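# Nest the open wooden boxes, largest upright on table

## Task

Stack every open wooden box inside the next larger one so each rests level with its opening facing up; some boxes may begin tipped on a side or inverted. The largest box must stand upright on the table. The arrangement must hold by itself, with no gripper supporting it, and at the end the grippers must release and pull away.

## Robot and tools

Robot: two 6-joint arms, left_arm and right_arm, each with a parallel gripper. They face each other across the table. left_arm's base sits at (-0.047, +0.490, +0.079) m on the +y side; right_arm's base sits at (+0.193, -0.503, +0.073) m. The names do not match left or right in any camera image.

Scene frame: origin at the table's centre, +z up, table surface at z = +0.020 m. All reported hand positions (metres) and orientations (quat wxyz) use this frame. A gripper's fingers extend along its own +x and close along its y; the reported hand point lies midway between the pads, roughly 3 to 4 cm short of the fingertips. Reported positions get less accurate at long reach.

execute_actions: argument actions is a list holding zero or one item, plus optional pictures (boolean, images on by default).
- Empty list: no command, just returns the current state.
- Move: {"rows": [...], "steps": n}. rows holds 1 to 15 rows; steps is 1 to 15 (default 15), each step lasting 1/30 s. Row k is used on step k; if rows run out, the last one repeats. Every row has exactly 14 numbers, one combined list for both arms: left_arm waist, shoulder, elbow, wrist pitch, wrist yaw, wrist roll, gripper opening, then the same seven for right_arm. The arm you don't want moving still needs its current values. Joint numbers are absolute target angles in radians, in the same convention as the Joint positions line, not offsets. Ranges: waist -3.054 to 3.054, shoulder 0.000 to 3.142, elbow 0.000 to 2.356, wrist pitch -1.571 to 1.571, wrist yaw -1.571 to 1.571, wrist roll -3.142 to 3.142. A target more than 0.010 rad outside a range, and farther out than the joint's last reading, gets the whole call rejected with nothing sent. Targets beyond a joint's true stop are clipped and reported with "joint sent to its limit" (possibly referring to an earlier, still-running move).
- Opening: absolute value from -1 to 1; +1 fully open (pad gap 0.088 m), empty fingers touch near -0.80, lower values add nothing. Closing fully takes at least about 0.5 s. To hold something, command roughly 0.07 below the grip_measured reading; a smaller margin grips more gently. Very thin items (under about 3 mm) get weaker force.
- Wait: {"steps": n} with no rows, n up to 300, counted from the previous result; your thinking time is included.

Motion limits: per step each joint target is kept close to the measured angle (0.211 rad for waist, shoulder, elbow; 0.213 wrist pitch; 0.267 wrist yaw; 0.228 wrist roll), and targets implying more than 70 mm of hand travel from the measured pose are scaled back, so large moves need several calls. Friction may leave joints short of target, especially at full reach or for tiny changes; check Joint positions after each move. Between calls the arms keep heading to the last row sent until motion settles or a step is HELD.

Result lines: a state line per arm with hand position, quaternion and linear/angular velocities; Joint positions and Joint velocities per arm (six joints in rad and rad/s, then pad gap in m and m/s); grip_measured (measured opening on the command scale, reading up to about 0.061 narrower when squeezing something hard, plus a fixed offset near 1 mm); grip_effort_n (motor effort in N, negative closing, positive opening, saturating near 83 N, also large while moving or against a stop, "n/a" at start); joint torques and external joint torque estimates (noisy, include friction and held weight). Flags: "joint command not followed" (clearance check altered targets), HELD (that step's row was not sent in whole or part), TORQUE FAULT (an arm froze 10 s after exceeding a load limit: waist 17.4, shoulder 21.6, elbow 21.5, wrist pitch 5.67, wrist yaw 5.65, wrist roll 5.3 N m, held weight included), MOTOR HOT (from 50 °C) and OVER-TEMPERATURE FAULT (at 95 °C the arm is held; if it fails to cool in 30 to 60 s it goes limp and drops everything).

Cameras (504x504 each): cam_head_left, cam_head_right, cam_high, cam_low, cam_left_wrist, cam_right_wrist. Calibrations are given as pinhole+radial models with world-to-camera transforms; wrist camera poses follow the arm's joint readings, and all may be slightly off.

zoom_image: camera (one of the six names) and region [x0, y0, x1, y1] in that camera's pixels, top-left origin, at most 504 by 504; returns a closer look at the latest image.

read_manual: optional section, only "licences"; returns licence text, no motion.

finished_scene: scene, the integer number of the current scene. Replying without any tool call ends everything.

Avoid: knocking or dropping boxes off the table, letting the arms collide or press on each other, slamming or shoving objects hard, and overloading joints. Brief outside tugs on held items or pushes on loose ones can occur. Finish by opening the grippers and moving the arms away so the nested boxes stand unsupported.

Each tool is called after "Emit:" as name(argument=value, ...) on one line, values as JSON.

## Session

Emit:
execute_actions(actions=[])

Scene clock: 0.00 s of 4500.00 s.
left_arm: end_effector_position=(+0.1976, +0.1836, +0.3282) grip_measured=+0.836 grip_effort_n=n/a end_effector_quat_wxyz=(+0.761, +0.222, +0.359, -0.493) end_effector_velocity=(-0.001, +0.001, -0.002) end_effector_angular_velocity=(+0.006, +0.008, +0.011) | right_arm: end_effector_position=(+0.3557, -0.1774, +0.2890) grip_measured=+0.846 grip_effort_n=n/a end_effector_quat_wxyz=(+0.357, -0.198, -0.205, +0.890) end_effector_velocity=(+0.000, -0.001, -0.003) end_effector_angular_velocity=(-0.010, -0.002, +0.000)
Joint positions: left_arm=[ 0.812  2.091  1.708 -1.024  0.913  0.476  0.08 ] | right_arm=[-0.463  1.605  1.312 -0.911 -1.123 -1.864  0.08 ]
Joint velocities: left_arm=[-0.002 -0.002 -0.002 -0.007 -0.007 -0.007 -0.   ] | right_arm=[-0.002  0.002 -0.002 -0.007  0.007 -0.007 -0.   ]
Joint torques (N m, as the arm reports them, + toward a larger angle): no reading
External joint torques (N m, as the arm's controller estimates them; a push from outside toward a larger angle lowers the number): no reading
Heat: left arm: hottest waist 28 °C (+0.0 °C/min); right arm: hottest shoulder 27 °C (+0.0 °C/min).

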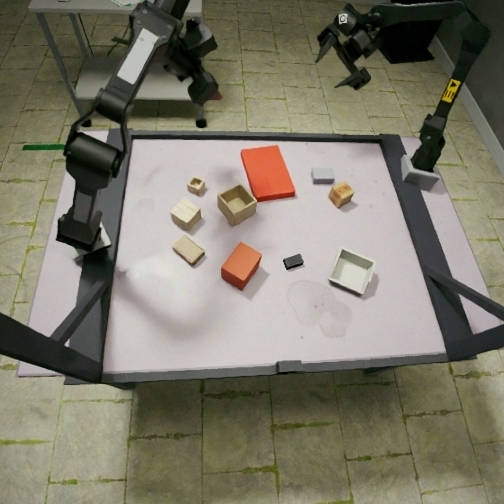

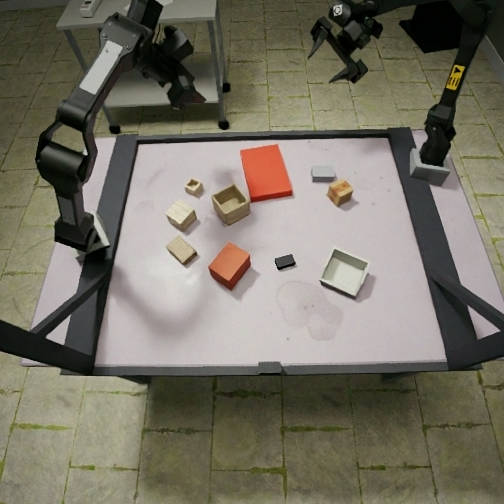

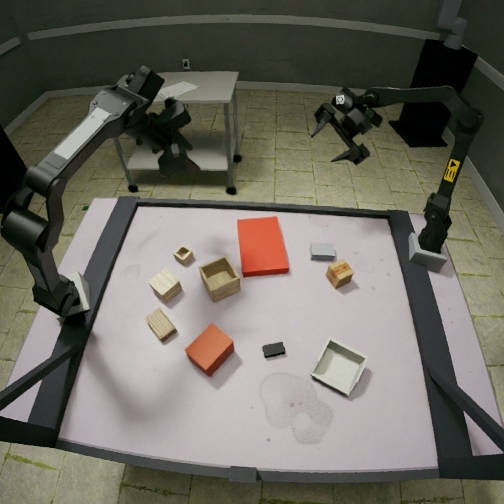

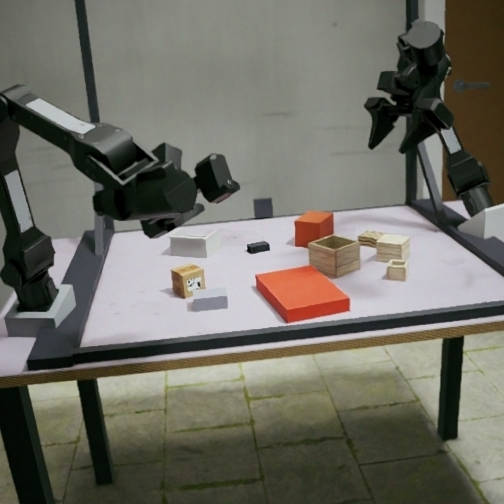

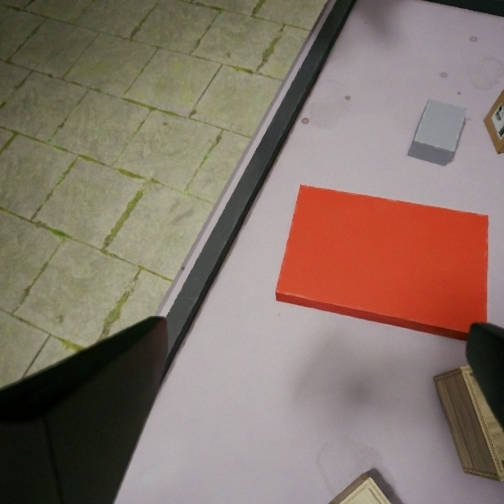

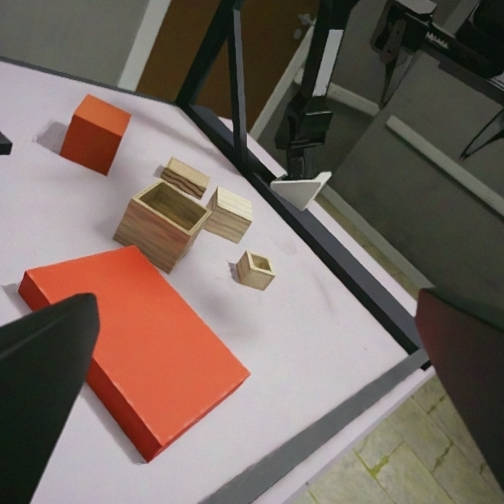

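Emit:
zoom_image(camera="cam_high", region=[130, 230, 260, 360])

Emit:
zoom_image(camera="cam_low", region=[290, 200, 430, 300])

Emit:
zoom_image(camera="cam_head_left", region=[160, 165, 270, 275])

Emit:
zoom_image(camera="cam_head_right", region=[155, 165, 265, 275])

Emit:
zoom_image(camera="cam_low", region=[150, 250, 250, 320])

Region (130, 230, 260, 360) of cam_high's 504x504 image, scaled by 3.877, with more detail than that image has.

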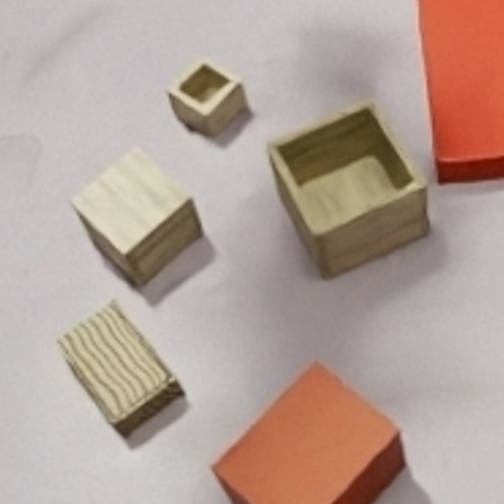

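Region (290, 200, 430, 300) of cam_low's 504x504 image, scaled by 3.600, with more detail than that image has; it fills the top 360 rows of this view, and the rest is white.

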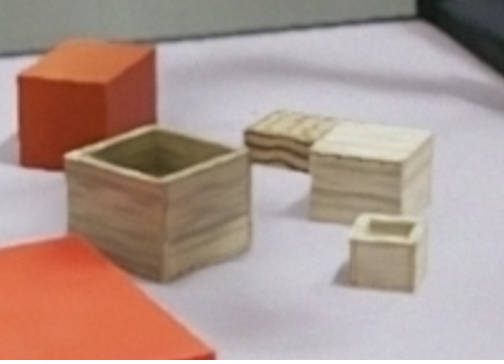

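Region (160, 165, 270, 275) of cam_head_left's 504x504 image, scaled by 4.582, with more detail than that image has.

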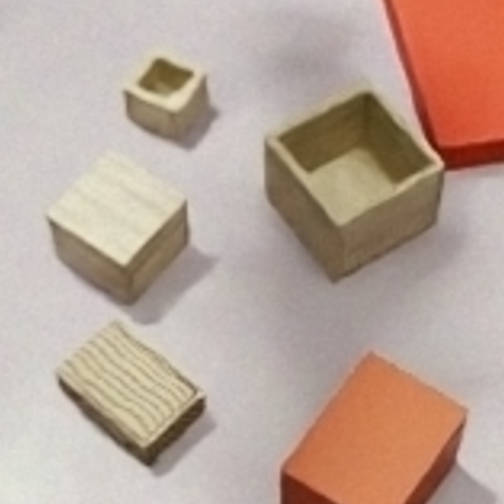

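Region (155, 165, 265, 275) of cam_head_right's 504x504 image, scaled by 4.582, with more detail than that image has.

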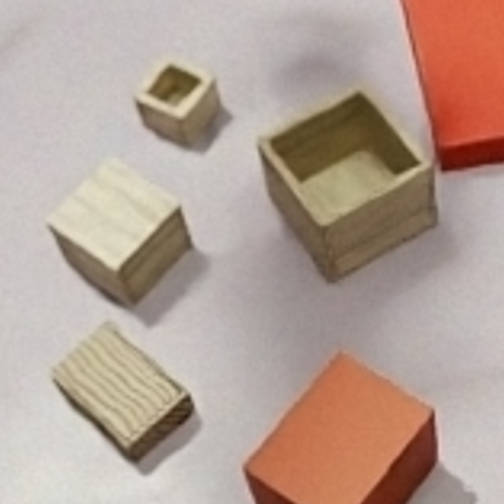

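Region (150, 250, 250, 320) of cam_low's 504x504 image, scaled by 5.040, with more detail than that image has; it fills the top 353 rows of this view, and the rest is white.

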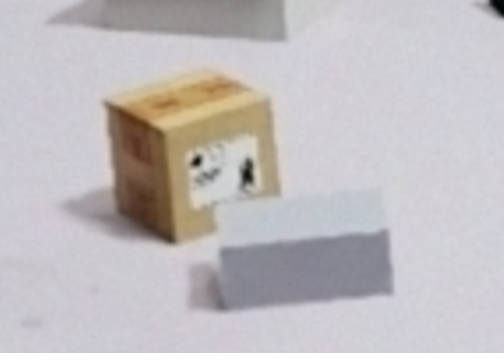

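Emit:
execute_actions(actions=[{"rows":[[0.386,1.819,1.3,-1.197,0.597,-1.599,1,-0.463,1.605,1.312,-0.911,-1.123,-1.864,1]],"steps":15}], pictures=false)

Emit:
execute_actions(actions=[{"rows":[[0.386,1.819,1.165,-1.197,0.597,-1.599,1,-0.463,1.605,1.312,-0.911,-1.123,-1.864,1]],"steps":15}], pictures=false)

Emit:
execute_actions(actions=[{"steps":25}])

Scene clock: 11.13 s of 4500.00 s.
left_arm: end_effector_position=(+0.0512, +0.1918, +0.1753) grip_measured=+0.996 grip_effort_n=15.6 end_effector_quat_wxyz=(+0.718, +0.139, +0.659, -0.175) end_effector_velocity=(+0.016, +0.028, +0.012) end_effector_angular_velocity=(-0.104, +0.046, +1.967) | right_arm: end_effector_position=(+0.3557, -0.1774, +0.2890) grip_measured=+1.000 grip_effort_n=12.3 end_effector_quat_wxyz=(+0.357, -0.198, -0.205, +0.890) end_effector_velocity=(-0.001, -0.001, +0.001) end_effector_angular_velocity=(+0.004, +0.005, +0.003)
Joint positions: left_arm=[ 0.377  1.84   1.308 -1.195  0.605 -0.302  0.088] | right_arm=[-0.463  1.605  1.312 -0.911 -1.123 -1.864  0.088]
Joint velocities: left_arm=[ 0.071 -0.046 -0.051  0.007 -0.095 -1.912 -0.   ] | right_arm=[-0.002 -0.002 -0.002 -0.007 -0.007 -0.007  0.   ]
Joint torques (N m, as the arm reports them, + toward a larger angle): left_arm=[ 5.33 -6.61  5.09  0.59 -0.11 -0.04] | right_arm=[ 1.83 -7.23  5.81  0.75 -0.78  0.05]
External joint torques (N m, as the arm's controller estimates them; a push from outside toward a larger angle lowers the number): left_arm=[ 0.38 -1.18 -0.3  -0.05 -0.1  -0.05] | right_arm=[ 0.13 -0.32  0.02  0.19 -0.09  0.01]
Heat: left arm: hottest waist 29 °C (+5.4 °C/min); right arm: hottest shoulder 29 °C (+10.8 °C/min).
Steps of this call (steps 1 to 90: nothing new was sent; then 7.63 s passed at rest; steps 91 to 105: all 15 steps of this action). Readings (joint positions):
91: left_arm=[0.806 2.077 1.694 -1.025 0.886 0.451] | right_arm=[-0.463 1.605 1.312 -0.911 -1.123 -1.864]
92: left_arm=[0.788 2.050 1.661 -1.061 0.824 0.407] | right_arm=[-0.463 1.605 1.312 -0.911 -1.123 -1.864]
94: left_arm=[0.723 1.983 1.579 -1.118 0.746 0.323] | right_arm=[-0.463 1.605 1.312 -0.911 -1.123 -1.864]
98: left_arm=[0.547 1.874 1.433 -1.165 0.659 0.141] | right_arm=[-0.463 1.605 1.312 -0.911 -1.123 -1.864]
105: the state above

Scene clock: 11.63 s of 4500.00 s.
left_arm: end_effector_position=(+0.0413, +0.2263, +0.1508) grip_measured=+0.996 grip_effort_n=15.6 end_effector_quat_wxyz=(-0.678, +0.204, -0.677, -0.202) end_effector_velocity=(-0.000, -0.003, +0.001) end_effector_angular_velocity=(-0.013, +0.001, +1.933) | right_arm: end_effector_position=(+0.3557, -0.1774, +0.2890) grip_measured=+1.000 grip_effort_n=12.3 end_effector_quat_wxyz=(+0.357, -0.198, -0.205, +0.890) end_effector_velocity=(+0.001, -0.002, +0.000) end_effector_angular_velocity=(-0.007, +0.015, -0.005)
Joint positions: left_arm=[ 0.385  1.822  1.171 -1.197  0.598 -1.258  0.088] | right_arm=[-0.463  1.605  1.312 -0.911 -1.123 -1.864  0.088]
Joint velocities: left_arm=[-0.002 -0.002  0.002  0.007  0.007 -1.941 -0.001] | right_arm=[-0.007 -0.002 -0.002 -0.007 -0.007  0.007  0.   ]
Joint torques (N m, as the arm reports them, + toward a larger angle): left_arm=[ 4.24 -4.55  4.56  0.32 -0.11 -0.08] | right_arm=[ 1.64 -7.41  5.75  0.72 -0.78  0.02]
External joint torques (N m, as the arm's controller estimates them; a push from outside toward a larger angle lowers the number): left_arm=[ 0.03  0.06 -0.2  -0.06 -0.06 -0.09] | right_arm=[ 0.   -0.49 -0.06  0.15 -0.1  -0.02]
Heat: left arm: hottest waist 29 °C (+5.2 °C/min); right arm: hottest shoulder 29 °C (+10.3 °C/min).
Steps of this call (steps 1 to 15: all 15 steps of this action). Readings (joint positions):
1: left_arm=[0.380 1.837 1.293 -1.187 0.604 -0.366] | right_arm=[-0.463 1.605 1.312 -0.911 -1.123 -1.864]
2: left_arm=[0.383 1.826 1.265 -1.183 0.604 -0.428] | right_arm=[-0.463 1.605 1.312 -0.911 -1.123 -1.864]
4: left_arm=[0.385 1.819 1.210 -1.203 0.601 -0.556] | right_arm=[-0.463 1.605 1.312 -0.911 -1.123 -1.864]
8: left_arm=[0.385 1.822 1.171 -1.201 0.598 -0.812] | right_arm=[-0.463 1.605 1.312 -0.911 -1.123 -1.864]
15: the state above

Scene clock: 12.47 s of 4500.00 s.
left_arm: end_effector_position=(+0.0413, +0.2263, +0.1508) grip_measured=+0.996 grip_effort_n=15.6 end_effector_quat_wxyz=(-0.634, +0.315, -0.633, -0.313) end_effector_velocity=(-0.003, +0.001, -0.001) end_effector_angular_velocity=(+0.002, +0.013, +0.027) | right_arm: end_effector_position=(+0.3557, -0.1774, +0.2890) grip_measured=+1.000 grip_effort_n=12.8 end_effector_quat_wxyz=(+0.357, -0.198, -0.205, +0.890) end_effector_velocity=(+0.002, -0.001, +0.001) end_effector_angular_velocity=(+0.023, -0.015, -0.002)
Joint positions: left_arm=[ 0.385  1.822  1.171 -1.197  0.598 -1.596  0.088] | right_arm=[-0.463  1.605  1.312 -0.911 -1.123 -1.864  0.088]
Joint velocities: left_arm=[-0.002 -0.002 -0.007 -0.007  0.007 -0.022 -0.   ] | right_arm=[-0.007 -0.002 -0.002  0.007 -0.007 -0.022  0.   ]
Joint torques (N m, as the arm reports them, + toward a larger angle): left_arm=[ 4.18 -4.55  4.46  0.32 -0.11 -0.07] | right_arm=[ 1.82 -7.22  5.95  0.79 -0.81  0.01]
External joint torques (N m, as the arm's controller estimates them; a push from outside toward a larger angle lowers the number): left_arm=[-0.02 -0.07 -0.2  -0.03 -0.05 -0.07] | right_arm=[ 0.18 -0.27  0.1   0.21 -0.12 -0.03]
Heat: left arm: hottest waist 29 °C (+4.8 °C/min); right arm: hottest shoulder 29 °C (+9.6 °C/min).
Steps of this call (steps 1 to 25: the robot went on to your last target). Readings (joint positions):
1: left_arm=[0.385 1.822 1.171 -1.197 0.598 -1.322] | right_arm=[-0.463 1.605 1.312 -0.911 -1.123 -1.864]
2: left_arm=[0.385 1.822 1.171 -1.197 0.598 -1.386] | right_arm=[-0.463 1.605 1.312 -0.911 -1.123 -1.864]
4: left_arm=[0.385 1.822 1.171 -1.197 0.598 -1.496] | right_arm=[-0.463 1.605 1.312 -0.911 -1.123 -1.864]
8: left_arm=[0.385 1.822 1.171 -1.197 0.598 -1.575] | right_arm=[-0.463 1.605 1.312 -0.911 -1.123 -1.864]
25: the state above
camera_calibration (this result's frames):
cam_left_wrist: T_world_to_cam=[[0.787663, -0.613997, -0.0509479, 0.126668], [-0.568046, -0.755752, 0.325825, 0.177062], [-0.23856, -0.2277, -0.944056, 0.279224], [0, 0, 0, 1]] pos_world=[0.0674192, 0.275168, 0.212365]

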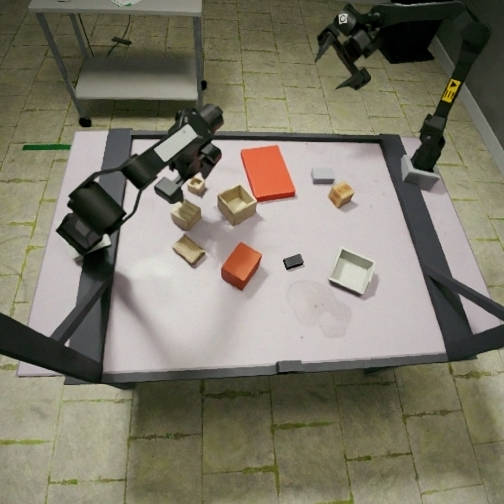

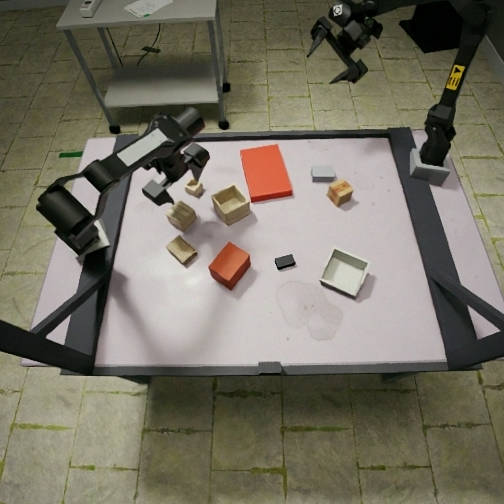

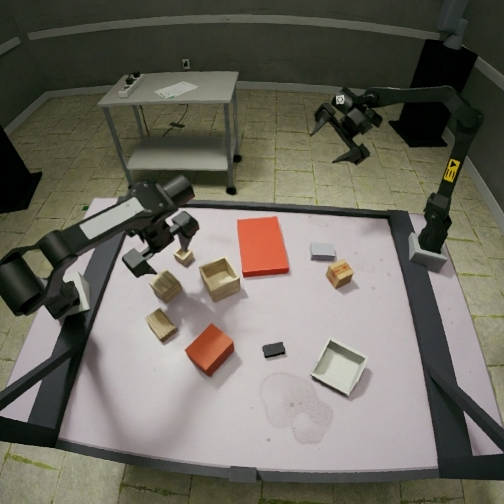

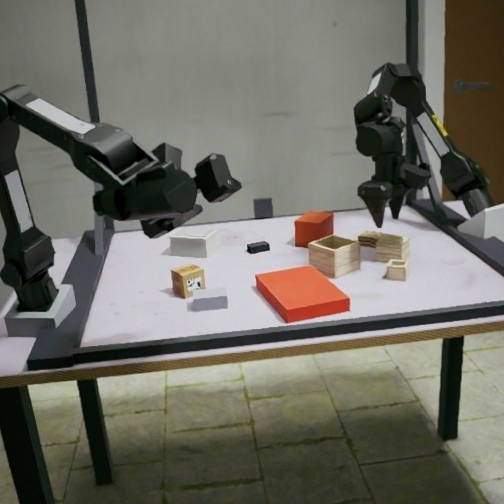

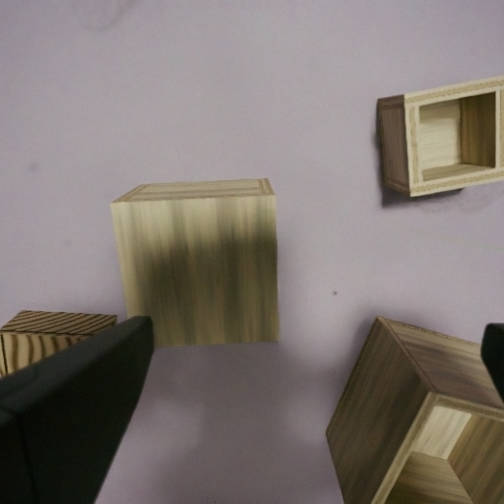

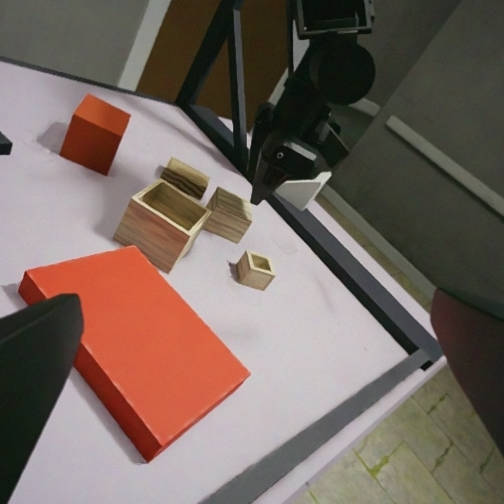

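Emit:
execute_actions(actions=[{"rows":[[0.36,1.78,1.11,-1.165,0.603,-1.64,1,-0.463,1.605,1.312,-0.911,-1.123,-1.864,1],[0.34,1.75,1.07,-1.14,0.608,-1.68,1,-0.463,1.605,1.312,-0.911,-1.123,-1.864,1],[0.32,1.72,1.03,-1.11,0.612,-1.71,1,-0.463,1.605,1.312,-0.911,-1.123,-1.864,1],[0.305,1.69,0.99,-1.09,0.616,-1.74,1,-0.463,1.605,1.312,-0.911,-1.123,-1.864,1],[0.291,1.668,0.953,-1.072,0.62,-1.761,1,-0.463,1.605,1.312,-0.911,-1.123,-1.864,1]],"steps":15}])

Scene clock: 15.83 s of 4500.00 s.
left_arm: end_effector_position=(+0.0064, +0.2444, +0.1202) grip_measured=+0.996 grip_effort_n=16.0 end_effector_quat_wxyz=(-0.625, +0.330, -0.624, -0.333) end_effector_velocity=(-0.005, +0.003, +0.000) end_effector_angular_velocity=(+0.008, -0.005, +0.015) | right_arm: end_effector_position=(+0.3557, -0.1774, +0.2890) grip_measured=+1.000 grip_effort_n=12.8 end_effector_quat_wxyz=(+0.357, -0.198, -0.205, +0.890) end_effector_velocity=(+0.000, -0.001, +0.002) end_effector_angular_velocity=(+0.007, +0.002, +0.001)
Joint positions: left_arm=[ 0.292  1.679  0.961 -1.075  0.617 -1.757  0.088] | right_arm=[-0.463  1.605  1.312 -0.911 -1.123 -1.864  0.088]
Joint velocities: left_arm=[-0.007 -0.022 -0.012 -0.007 -0.007 -0.022 -0.   ] | right_arm=[-0.002 -0.002  0.002 -0.007 -0.007 -0.007  0.   ]
Joint torques (N m, as the arm reports them, + toward a larger angle): left_arm=[ 3.58 -4.85  4.16  0.43  0.06 -0.07] | right_arm=[ 1.75 -7.4   5.92  0.74 -0.8   0.04]
External joint torques (N m, as the arm's controller estimates them; a push from outside toward a larger angle lowers the number): left_arm=[-0.07 -0.99 -0.35  0.11  0.11 -0.08] | right_arm=[ 0.08 -0.48  0.1   0.17 -0.11  0.  ]
Heat: left arm: hottest waist 29 °C (+3.8 °C/min); right arm: hottest shoulder 29 °C (+7.6 °C/min).
Steps of this call (steps 1 to 15: the robot went on to your last target; steps 16 to 86: nothing new was sent; steps 87 to 101: all 15 steps of this action). Readings (joint positions):
87: left_arm=[0.384 1.819 1.165 -1.190 0.598 -1.603] | right_arm=[-0.463 1.605 1.312 -0.911 -1.123 -1.864]
88: left_arm=[0.380 1.808 1.148 -1.172 0.598 -1.621] | right_arm=[-0.463 1.605 1.312 -0.911 -1.123 -1.864]
90: left_arm=[0.354 1.767 1.088 -1.140 0.602 -1.671] | right_arm=[-0.463 1.605 1.312 -0.911 -1.123 -1.864]
94: left_arm=[0.296 1.692 0.981 -1.094 0.616 -1.739] | right_arm=[-0.463 1.605 1.312 -0.911 -1.123 -1.864]
101: the state above
camera_calibration (this result's frames):
cam_left_wrist: T_world_to_cam=[[0.819938, -0.569639, -0.0566927, 0.153338], [-0.525286, -0.788047, 0.321025, 0.189087], [-0.227545, -0.23344, -0.945372, 0.247703], [0, 0, 0, 1]] pos_world=[0.0299603, 0.29418, 0.182163]

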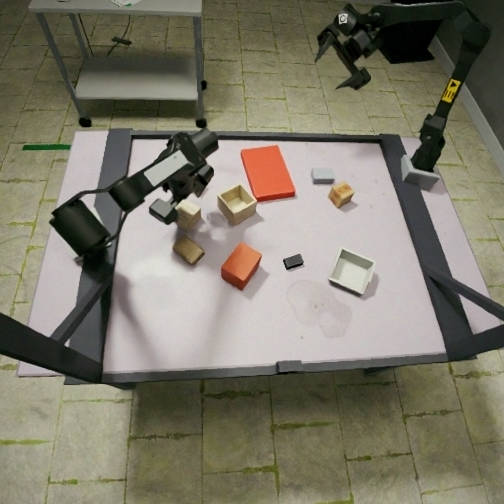

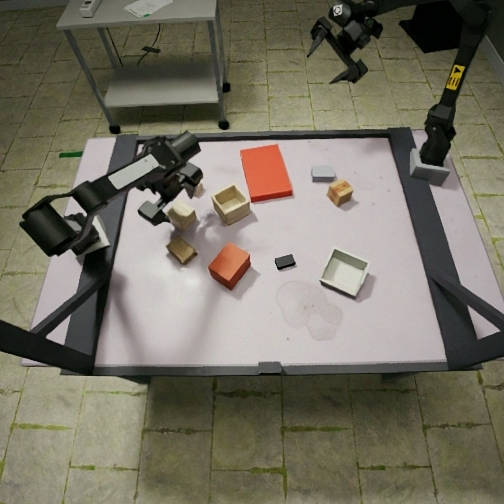

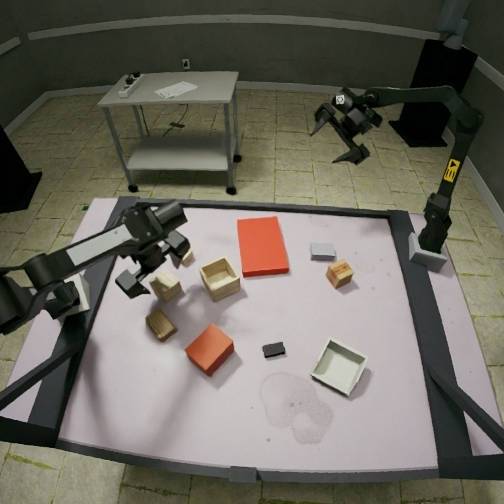

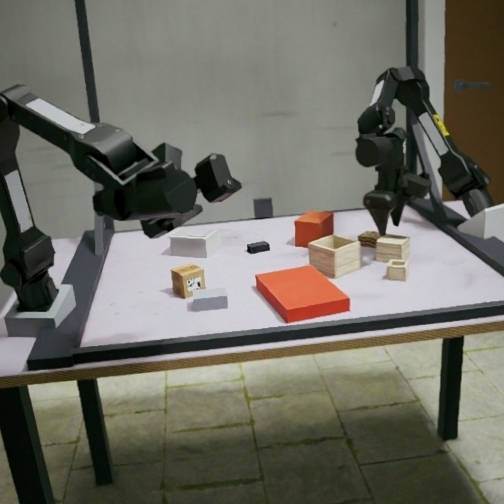

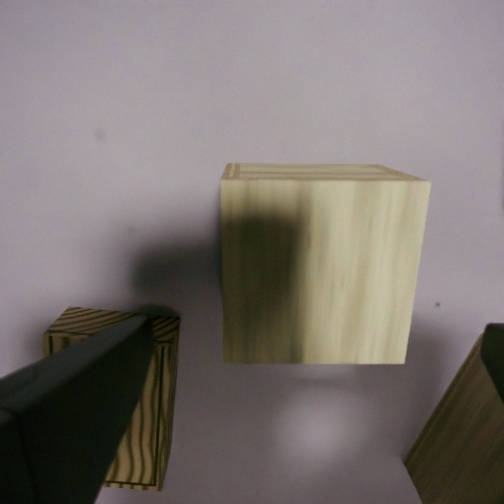

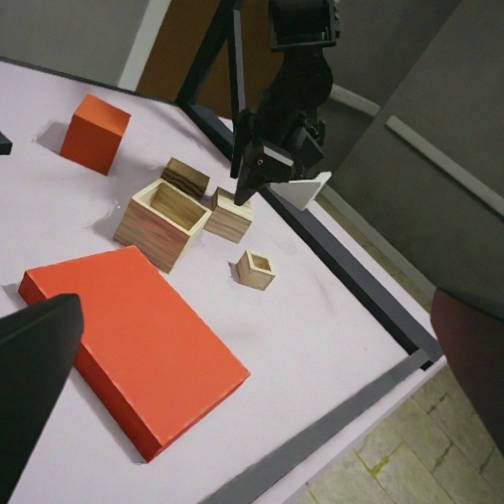

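Emit:
execute_actions(actions=[{"rows":[[0.28,1.68,0.94,-1.04,0.622,-1.77,1,-0.463,1.605,1.312,-0.911,-1.123,-1.864,1],[0.27,1.687,0.92,-1.01,0.624,-1.785,1,-0.463,1.605,1.312,-0.911,-1.123,-1.864,1],[0.26,1.694,0.905,-0.98,0.626,-1.8,1,-0.463,1.605,1.312,-0.911,-1.123,-1.864,1],[0.25,1.7,0.888,-0.945,0.628,-1.81,1,-0.463,1.605,1.312,-0.911,-1.123,-1.864,1],[0.24,1.708,0.868,-0.915,0.632,-1.826,1,-0.463,1.605,1.312,-0.911,-1.123,-1.864,1]],"steps":15}])

Emit:
zoom_image(camera="cam_low", region=[330, 160, 450, 290])

Scene clock: 18.23 s of 4500.00 s.
left_arm: end_effector_position=(+0.0107, +0.2462, +0.0922) grip_measured=+0.996 grip_effort_n=15.6 end_effector_quat_wxyz=(-0.626, +0.333, -0.624, -0.329) end_effector_velocity=(-0.004, +0.007, -0.001) end_effector_angular_velocity=(+0.031, +0.017, +0.045) | right_arm: end_effector_position=(+0.3557, -0.1774, +0.2890) grip_measured=+1.000 grip_effort_n=11.9 end_effector_quat_wxyz=(+0.357, -0.198, -0.205, +0.890) end_effector_velocity=(-0.001, -0.002, +0.006) end_effector_angular_velocity=(+0.021, +0.009, +0.004)
Joint positions: left_arm=[ 0.242  1.701  0.875 -0.918  0.628 -1.823  0.088] | right_arm=[-0.463  1.605  1.312 -0.911 -1.123 -1.864  0.088]
Joint velocities: left_arm=[-0.002  0.002 -0.002 -0.037 -0.007 -0.022  0.   ] | right_arm=[-0.002 -0.007  0.002 -0.007 -0.022 -0.007  0.   ]
Joint torques (N m, as the arm reports them, + toward a larger angle): left_arm=[ 3.47 -2.95  3.99  0.45  0.06 -0.07] | right_arm=[ 1.95 -7.31  6.16  0.77 -0.78  0.02]
External joint torques (N m, as the arm's controller estimates them; a push from outside toward a larger angle lowers the number): left_arm=[-0.24  0.95 -0.22  0.13  0.12 -0.07] | right_arm=[ 0.31 -0.35  0.31  0.2  -0.09 -0.02]
Heat: left arm: hottest waist 29 °C (+3.3 °C/min); right arm: hottest shoulder 30 °C (+9.9 °C/min).
Steps of this call (steps 1 to 15: the robot went on to your last target; steps 16 to 57: nothing new was sent; steps 58 to 72: all 15 steps of this action). Readings (joint positions):
58: left_arm=[0.291 1.678 0.959 -1.070 0.617 -1.760] | right_arm=[-0.463 1.605 1.312 -0.911 -1.123 -1.864]
59: left_arm=[0.289 1.678 0.953 -1.054 0.618 -1.765] | right_arm=[-0.463 1.605 1.312 -0.911 -1.123 -1.864]
61: left_arm=[0.277 1.680 0.933 -1.010 0.620 -1.783] | right_arm=[-0.463 1.605 1.312 -0.911 -1.123 -1.864]
65: left_arm=[0.246 1.697 0.885 -0.939 0.627 -1.814] | right_arm=[-0.463 1.605 1.312 -0.911 -1.123 -1.864]
72: the state above
camera_calibration (this result's frames):
cam_left_wrist: T_world_to_cam=[[0.819246, -0.571514, -0.0469808, 0.148816], [-0.528447, -0.784238, 0.325137, 0.20043], [-0.222665, -0.24154, -0.944499, 0.224448], [0, 0, 0, 1]] pos_world=[0.0339766, 0.296449, 0.153815]

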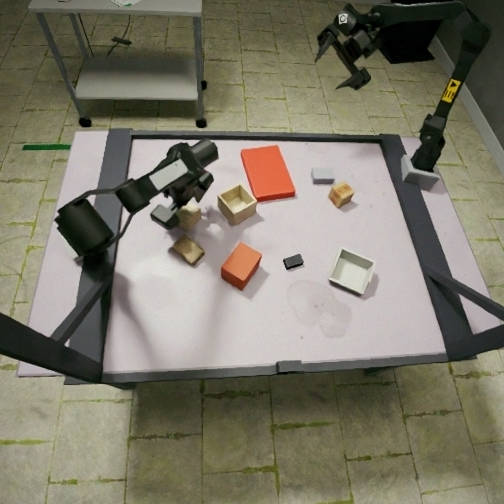

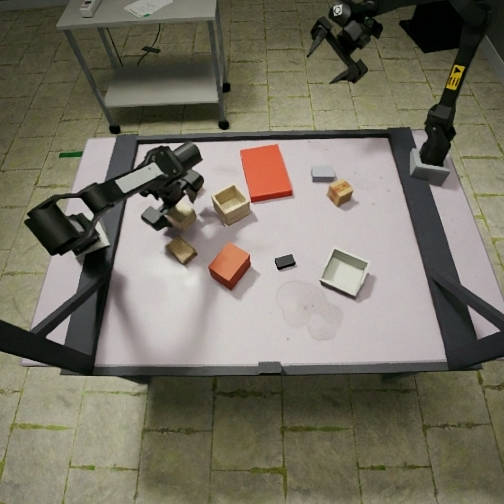

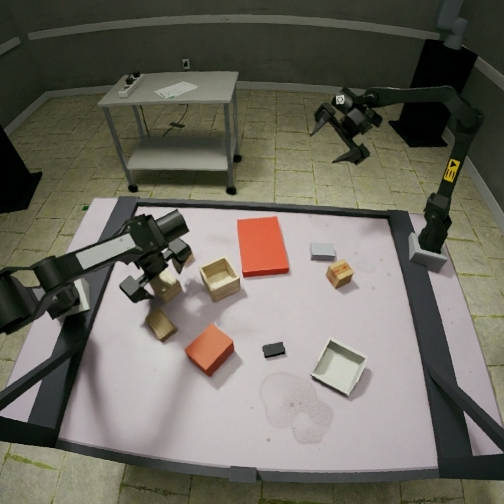

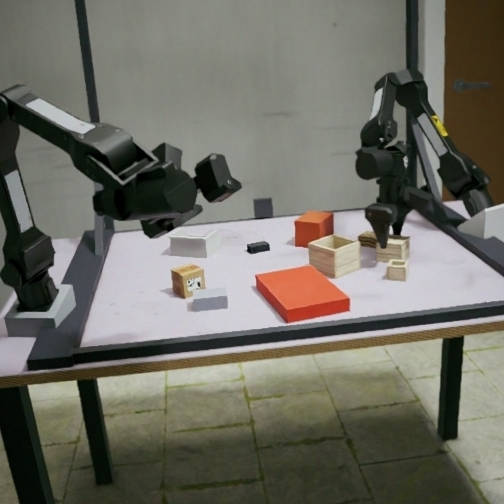

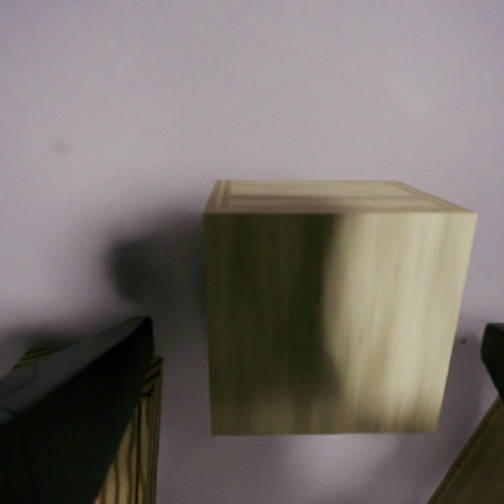

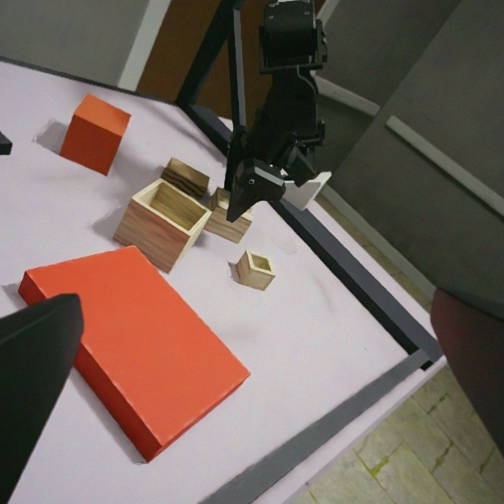

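Region (330, 160, 450, 290) of cam_low's 504x504 image, scaled by 3.877, with more detail than that image has; it fills the left 465 columns of this view, and the rest is white.

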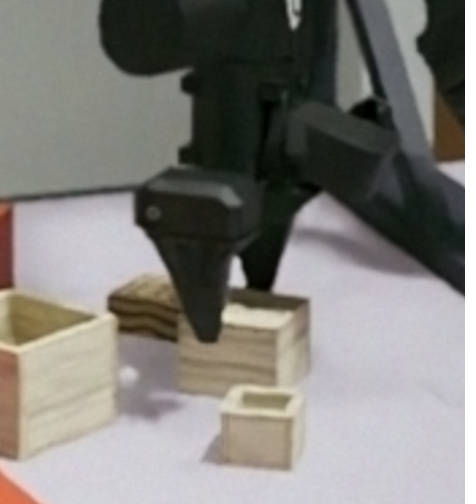

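Emit:
execute_actions(actions=[{"rows":[[0.232,1.712,0.856,-0.897,0.632,-1.83,0.6,-0.463,1.605,1.312,-0.911,-1.123,-1.864,1],[0.232,1.712,0.856,-0.897,0.632,-1.83,0.6,-0.463,1.605,1.312,-0.911,-1.123,-1.864,1],[0.232,1.712,0.856,-0.897,0.632,-1.83,0.6,-0.463,1.605,1.312,-0.911,-1.123,-1.864,1],[0.232,1.712,0.856,-0.897,0.632,-1.83,0.6,-0.463,1.605,1.312,-0.911,-1.123,-1.864,1],[0.232,1.712,0.856,-0.897,0.632,-1.83,0.2,-0.463,1.605,1.312,-0.911,-1.123,-1.864,1]],"steps":15}])

Scene clock: 19.67 s of 4500.00 s.
left_arm: end_effector_position=(+0.0107, +0.2468, +0.0884) grip_measured=+0.372 grip_effort_n=-83.5 end_effector_quat_wxyz=(-0.626, +0.332, -0.625, -0.328) end_effector_velocity=(-0.003, +0.001, -0.000) end_effector_angular_velocity=(+0.001, +0.010, +0.010) | right_arm: end_effector_position=(+0.3557, -0.1774, +0.2890) grip_measured=+1.000 grip_effort_n=12.8 end_effector_quat_wxyz=(+0.357, -0.198, -0.205, +0.890) end_effector_velocity=(+0.001, -0.000, -0.001) end_effector_angular_velocity=(+0.005, -0.015, -0.004)
Joint positions: left_arm=[ 0.235  1.704  0.863 -0.899  0.63  -1.828  0.057] | right_arm=[-0.463  1.605  1.312 -0.911 -1.123 -1.864  0.088]
Joint velocities: left_arm=[-0.002 -0.002 -0.002 -0.007  0.007 -0.007 -0.   ] | right_arm=[-0.002 -0.002 -0.002  0.007  0.007 -0.007  0.   ]
Joint torques (N m, as the arm reports them, + toward a larger angle): left_arm=[ 3.35 -2.82  3.92  0.47  0.02 -0.07] | right_arm=[ 1.8  -7.19  5.95  0.78 -0.78  0.01]
External joint torques (N m, as the arm's controller estimates them; a push from outside toward a larger angle lowers the number): left_arm=[-0.33  1.15 -0.28  0.15  0.08 -0.08] | right_arm=[ 0.14 -0.26  0.1   0.2  -0.1  -0.02]
Heat: left arm: hottest waist 29 °C (+3.1 °C/min); right arm: hottest shoulder 30 °C (+9.2 °C/min).
Steps of this call (steps 1 to 15: the robot went on to your last target; steps 16 to 28: nothing new was sent; steps 29 to 43: all 15 steps of this action). Readings (joint positions):
29: left_arm=[0.242 1.701 0.873 -0.914 0.629 -1.824] | right_arm=[-0.463 1.605 1.312 -0.911 -1.123 -1.864]
30: left_arm=[0.240 1.701 0.871 -0.908 0.629 -1.825] | right_arm=[-0.463 1.605 1.312 -0.911 -1.123 -1.864]
32: left_arm=[0.236 1.702 0.866 -0.903 0.629 -1.826] | right_arm=[-0.463 1.605 1.312 -0.911 -1.123 -1.864]
36: left_arm=[0.235 1.704 0.863 -0.900 0.629 -1.828] | right_arm=[-0.463 1.605 1.312 -0.911 -1.123 -1.864]
43: the state above
camera_calibration (this result's frames):
cam_left_wrist: T_world_to_cam=[[0.817294, -0.574273, -0.04733, 0.149733], [-0.530873, -0.78237, 0.325686, 0.20162], [-0.224062, -0.241055, -0.944293, 0.220919], [0, 0, 0, 1]] pos_world=[0.0341588, 0.296982, 0.150035]

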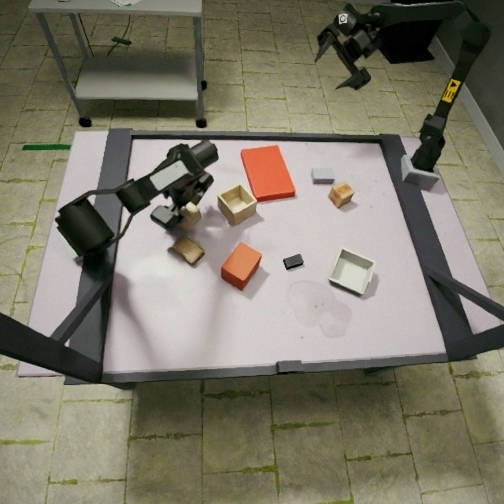

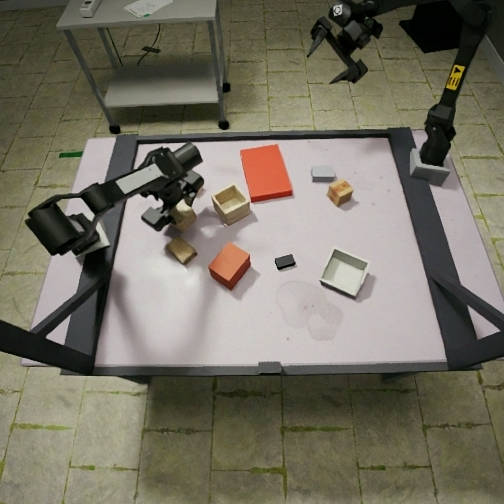

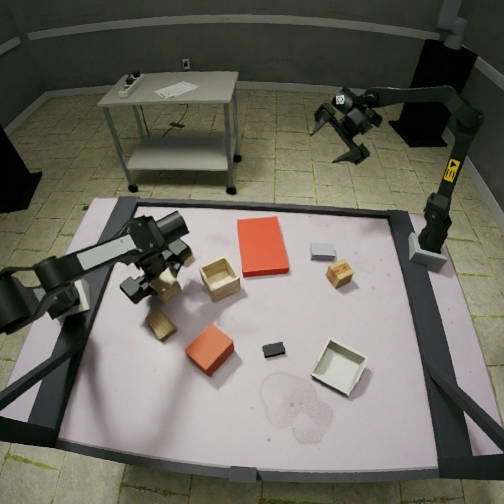

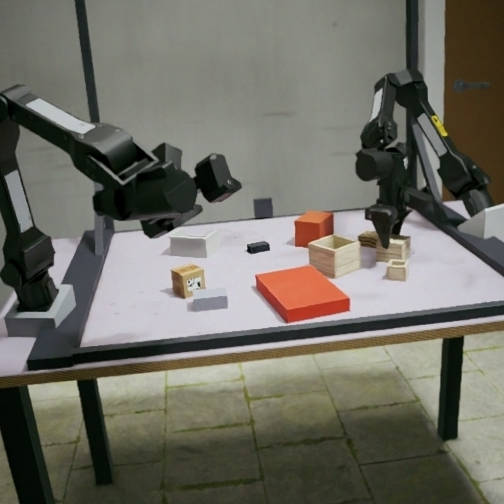

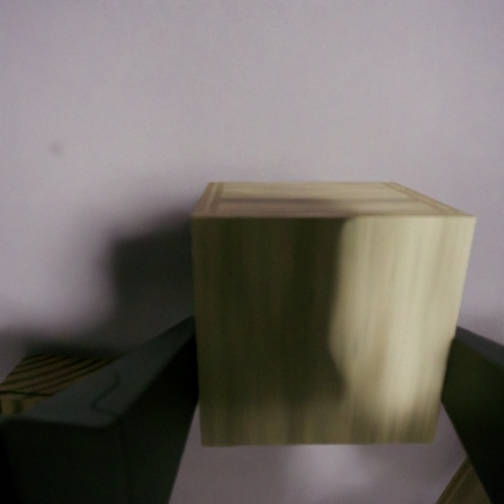

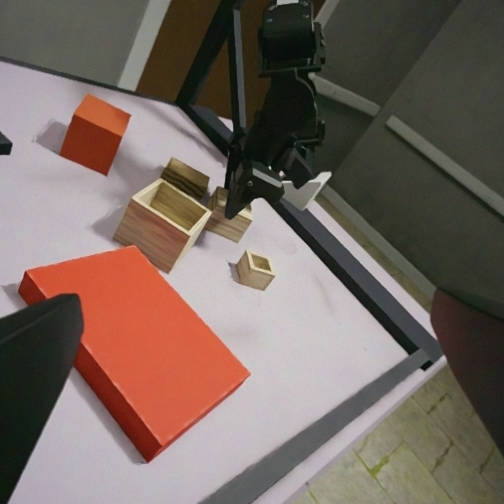

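Emit:
execute_actions(actions=[{"rows":[[0.245,1.71,0.89,-0.93,0.63,-1.83,0.2,-0.4,1.605,1.29,-0.85,-1.0,-1.7,1],[0.26,1.71,0.93,-0.97,0.63,-1.83,0.2,-0.33,1.605,1.27,-0.8,-0.9,-1.6,1],[0.275,1.71,0.97,-1.01,0.63,-1.83,0.2,-0.26,1.605,1.25,-0.75,-0.8,-1.5,1],[0.29,1.71,1.01,-1.05,0.63,-1.83,0.2,-0.19,1.605,1.23,-0.7,-0.7,-1.4,1],[0.305,1.71,1.05,-1.09,0.63,-1.83,0.2,-0.12,1.605,1.21,-0.65,-0.6,-1.3,1],[0.32,1.71,1.09,-1.13,0.63,-1.83,0.2,-0.05,1.605,1.19,-0.6,-0.5,-1.2,1],[0.335,1.71,1.13,-1.17,0.63,-1.83,0.2,0,1.605,1.17,-0.55,-0.4,-1.1,1],[0.35,1.71,1.17,-1.21,0.63,-1.83,0.2,0.05,1.605,1.15,-0.5,-0.3,-1.0,1],[0.36,1.71,1.21,-1.24,0.64,-1.85,0.2,0.1,1.605,1.13,-0.45,-0.2,-0.9,1],[0.36,1.71,1.25,-1.26,0.65,-1.9,0.2,0.15,1.605,1.11,-0.4,-0.1,-0.8,1],[0.36,1.71,1.29,-1.27,0.66,-1.95,0.2,0.2,1.605,1.09,-0.35,0,-0.7,1],[0.36,1.72,1.33,-1.27,0.67,-2.0,0.2,0.25,1.605,1.07,-0.3,0.1,-0.6,1],[0.35,1.73,1.37,-1.26,0.68,-2.06,0.2,0.3,1.605,1.07,-0.25,0.15,-0.5,1],[0.35,1.74,1.41,-1.24,0.69,-2.12,0.2,0.35,1.605,1.07,-0.2,0.2,-0.4,1],[0.34,1.75,1.45,-1.22,0.7,-2.18,0.2,0.4,1.605,1.07,-0.15,0.25,-0.3,1]],"steps":15}], pictures=false)

Emit:
execute_actions(actions=[{"rows":[[0.33,1.77,1.47,-1.2,0.715,-2.28,0.2,0.45,1.64,1.07,-0.08,0.28,-0.2,1],[0.32,1.79,1.49,-1.18,0.73,-2.38,0.2,0.5,1.68,1.07,0,0.3,-0.15,1],[0.315,1.81,1.51,-1.16,0.745,-2.48,0.2,0.55,1.72,1.07,0.08,0.311,-0.105,1],[0.31,1.83,1.53,-1.13,0.76,-2.58,0.2,0.6,1.76,1.07,0.16,0.311,-0.105,1],[0.3,1.85,1.55,-1.11,0.77,-2.68,0.2,0.63,1.8,1.07,0.24,0.311,-0.105,1],[0.296,1.871,1.571,-1.086,0.785,-2.788,0.2,0.657,1.85,1.068,0.3,0.311,-0.105,1]],"steps":15}])

Scene clock: 24.20 s of 4500.00 s.
left_arm: end_effector_position=(+0.0135, +0.1739, +0.2030) grip_measured=+0.373 grip_effort_n=-83.5 end_effector_quat_wxyz=(-0.567, +0.462, -0.591, -0.339) end_effector_velocity=(+0.033, -0.330, +0.239) end_effector_angular_velocity=(-0.913, -0.318, +0.741) | right_arm: end_effector_position=(+0.2036, -0.0890, +0.2435) grip_measured=+1.000 grip_effort_n=11.4 end_effector_quat_wxyz=(+0.439, -0.411, -0.039, +0.798) end_effector_velocity=(-0.279, +0.140, +0.174) end_effector_angular_velocity=(+0.625, -0.140, -1.560)
Joint positions: left_arm=[ 0.352  1.72   1.338 -1.242  0.673 -2.045  0.057] | right_arm=[ 0.272  1.605  1.09  -0.282 -0.086 -0.958  0.088]
Joint velocities: left_arm=[-0.071  0.208  1.214  0.242  0.256 -1.575 -0.   ] | right_arm=[ 1.492 -0.002 -0.252  1.385  2.176  1.853  0.   ]
Joint torques (N m, as the arm reports them, + toward a larger angle): left_arm=[ 3.78 -2.71  6.54  0.87  0.12 -0.04] | right_arm=[ 1.7  -6.83  6.69  2.26 -0.15  0.19]
External joint torques (N m, as the arm's controller estimates them; a push from outside toward a larger angle lowers the number): left_arm=[-0.14  1.11  1.69  0.16  0.12 -0.07] | right_arm=[ 0.13  0.67 -0.84  0.53  0.1   0.14]
Heat: left arm: hottest waist 29 °C (+2.5 °C/min); right arm: hottest shoulder 30 °C (+7.4 °C/min).
Steps of this call (steps 1 to 15: the robot went on to your last target; steps 16 to 90: nothing new was sent; then 1.03 s passed at rest; steps 91 to 105: all 15 steps of this action). Readings (joint positions):
91: left_arm=[0.235 1.704 0.865 -0.902 0.630 -1.828] | right_arm=[-0.460 1.605 1.311 -0.903 -1.107 -1.839]
92: left_arm=[0.237 1.704 0.872 -0.917 0.630 -1.828] | right_arm=[-0.442 1.605 1.306 -0.875 -1.054 -1.778]
94: left_arm=[0.250 1.707 0.910 -0.976 0.630 -1.828] | right_arm=[-0.361 1.605 1.287 -0.800 -0.909 -1.651]
98: left_arm=[0.306 1.708 1.059 -1.112 0.630 -1.828] | right_arm=[-0.121 1.605 1.209 -0.623 -0.609 -1.398]
105: the state above

Scene clock: 24.70 s of 4500.00 s.
left_arm: end_effector_position=(+0.0281, +0.0932, +0.2181) grip_measured=+0.373 grip_effort_n=-83.5 end_effector_quat_wxyz=(-0.376, +0.623, -0.528, -0.438) end_effector_velocity=(-0.003, -0.016, +0.016) end_effector_angular_velocity=(-0.059, +0.020, +0.122) | right_arm: end_effector_position=(+0.0717, -0.0422, +0.2697) grip_measured=+1.000 grip_effort_n=11.9 end_effector_quat_wxyz=(+0.626, -0.150, +0.099, +0.759) end_effector_velocity=(+0.021, +0.017, +0.020) end_effector_angular_velocity=(+0.039, +0.376, -0.207)
Joint positions: left_arm=[ 0.294  1.863  1.557 -1.09   0.78  -2.768  0.057] | right_arm=[ 0.659  1.841  1.071  0.294  0.307 -0.144  0.088]
Joint velocities: left_arm=[-0.002 -0.002  0.056  0.022  0.007 -0.183  0.   ] | right_arm=[-0.037  0.002  0.002  0.125  0.022  0.359  0.   ]
Joint torques (N m, as the arm reports them, + toward a larger angle): left_arm=[ 5.18 -4.41  6.89  0.89  0.17 -0.12] | right_arm=[ 1.98 -6.91  6.28  1.84  0.    0.16]
External joint torques (N m, as the arm's controller estimates them; a push from outside toward a larger angle lowers the number): left_arm=[-0.01  1.03  1.95  0.13  0.13 -0.12] | right_arm=[-0.14  0.47 -0.31  0.22  0.11  0.15]
Heat: left arm: hottest waist 29 °C (+2.4 °C/min); right arm: hottest shoulder 30 °C (+7.3 °C/min).
Steps of this call (steps 1 to 15: all 15 steps of this action). Readings (joint positions):
1: left_arm=[0.349 1.729 1.377 -1.230 0.683 -2.103] | right_arm=[0.322 1.609 1.084 -0.230 -0.011 -0.895]
2: left_arm=[0.344 1.739 1.412 -1.215 0.695 -2.167] | right_arm=[0.371 1.618 1.082 -0.168 0.065 -0.831]
4: left_arm=[0.330 1.768 1.469 -1.183 0.723 -2.296] | right_arm=[0.467 1.657 1.084 -0.038 0.197 -0.705]
8: left_arm=[0.301 1.839 1.543 -1.107 0.767 -2.550] | right_arm=[0.621 1.786 1.082 0.183 0.275 -0.463]
15: the state above
camera_calibration (this result's frames):
cam_left_wrist: T_world_to_cam=[[0.990543, 0.131164, -0.0402436, -0.0186796], [0.12759, -0.772801, 0.62169, -0.0354414], [0.0504434, -0.620946, -0.782229, 0.302536], [0, 0, 0, 1]] pos_world=[0.00776397, 0.16292, 0.257934]
cam_right_wrist: T_world_to_cam=[[0.98387, 0.162173, 0.0754965, -0.0845314], [0.164378, -0.65314, -0.73918, 0.186247], [-0.070565, 0.739667, -0.669263, 0.291505], [0, 0, 0, 1]] pos_world=[0.0731229, -0.0802622, 0.339145]

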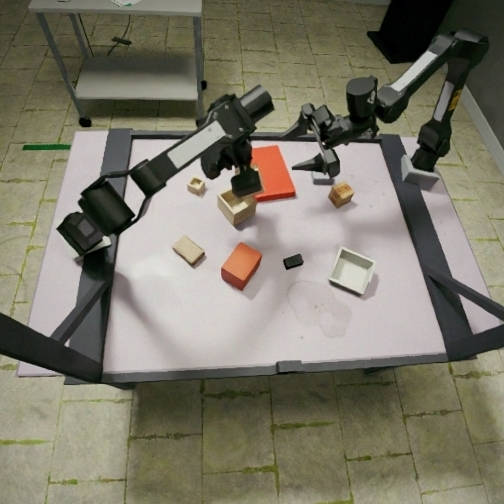

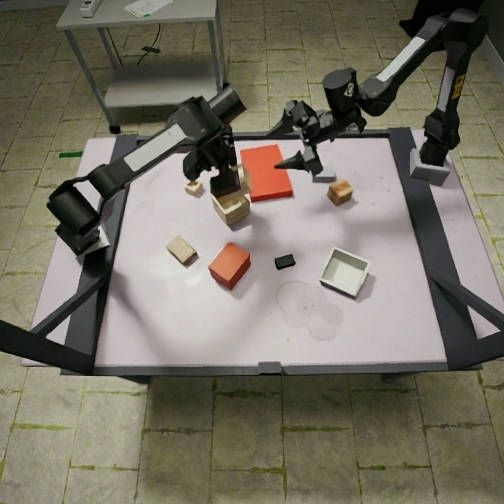

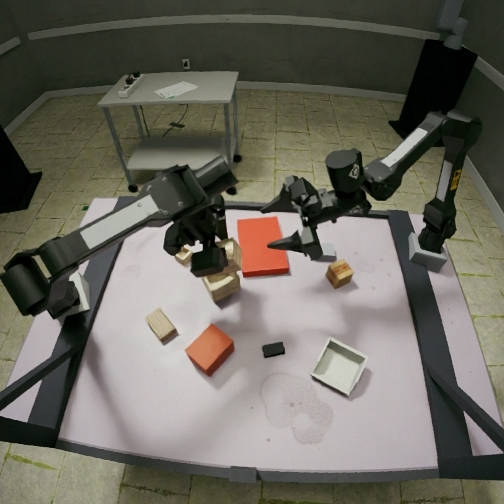

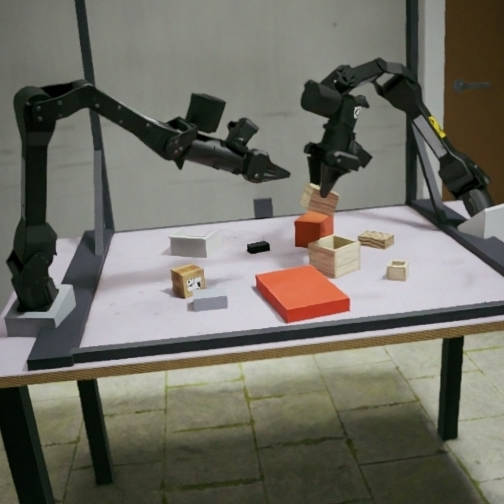

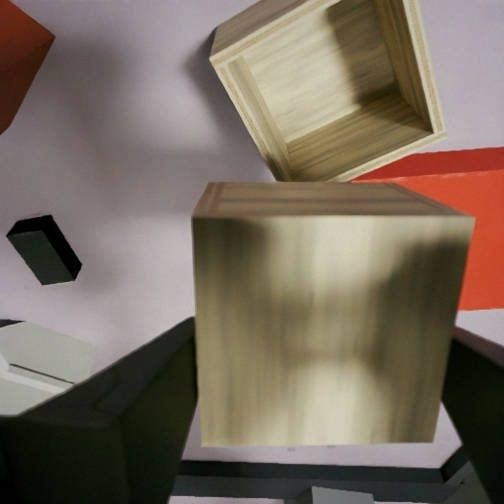

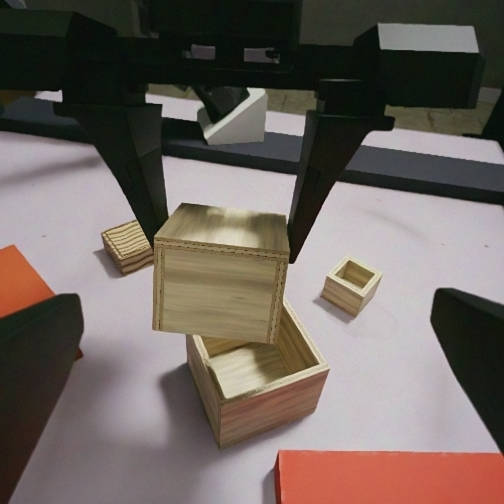

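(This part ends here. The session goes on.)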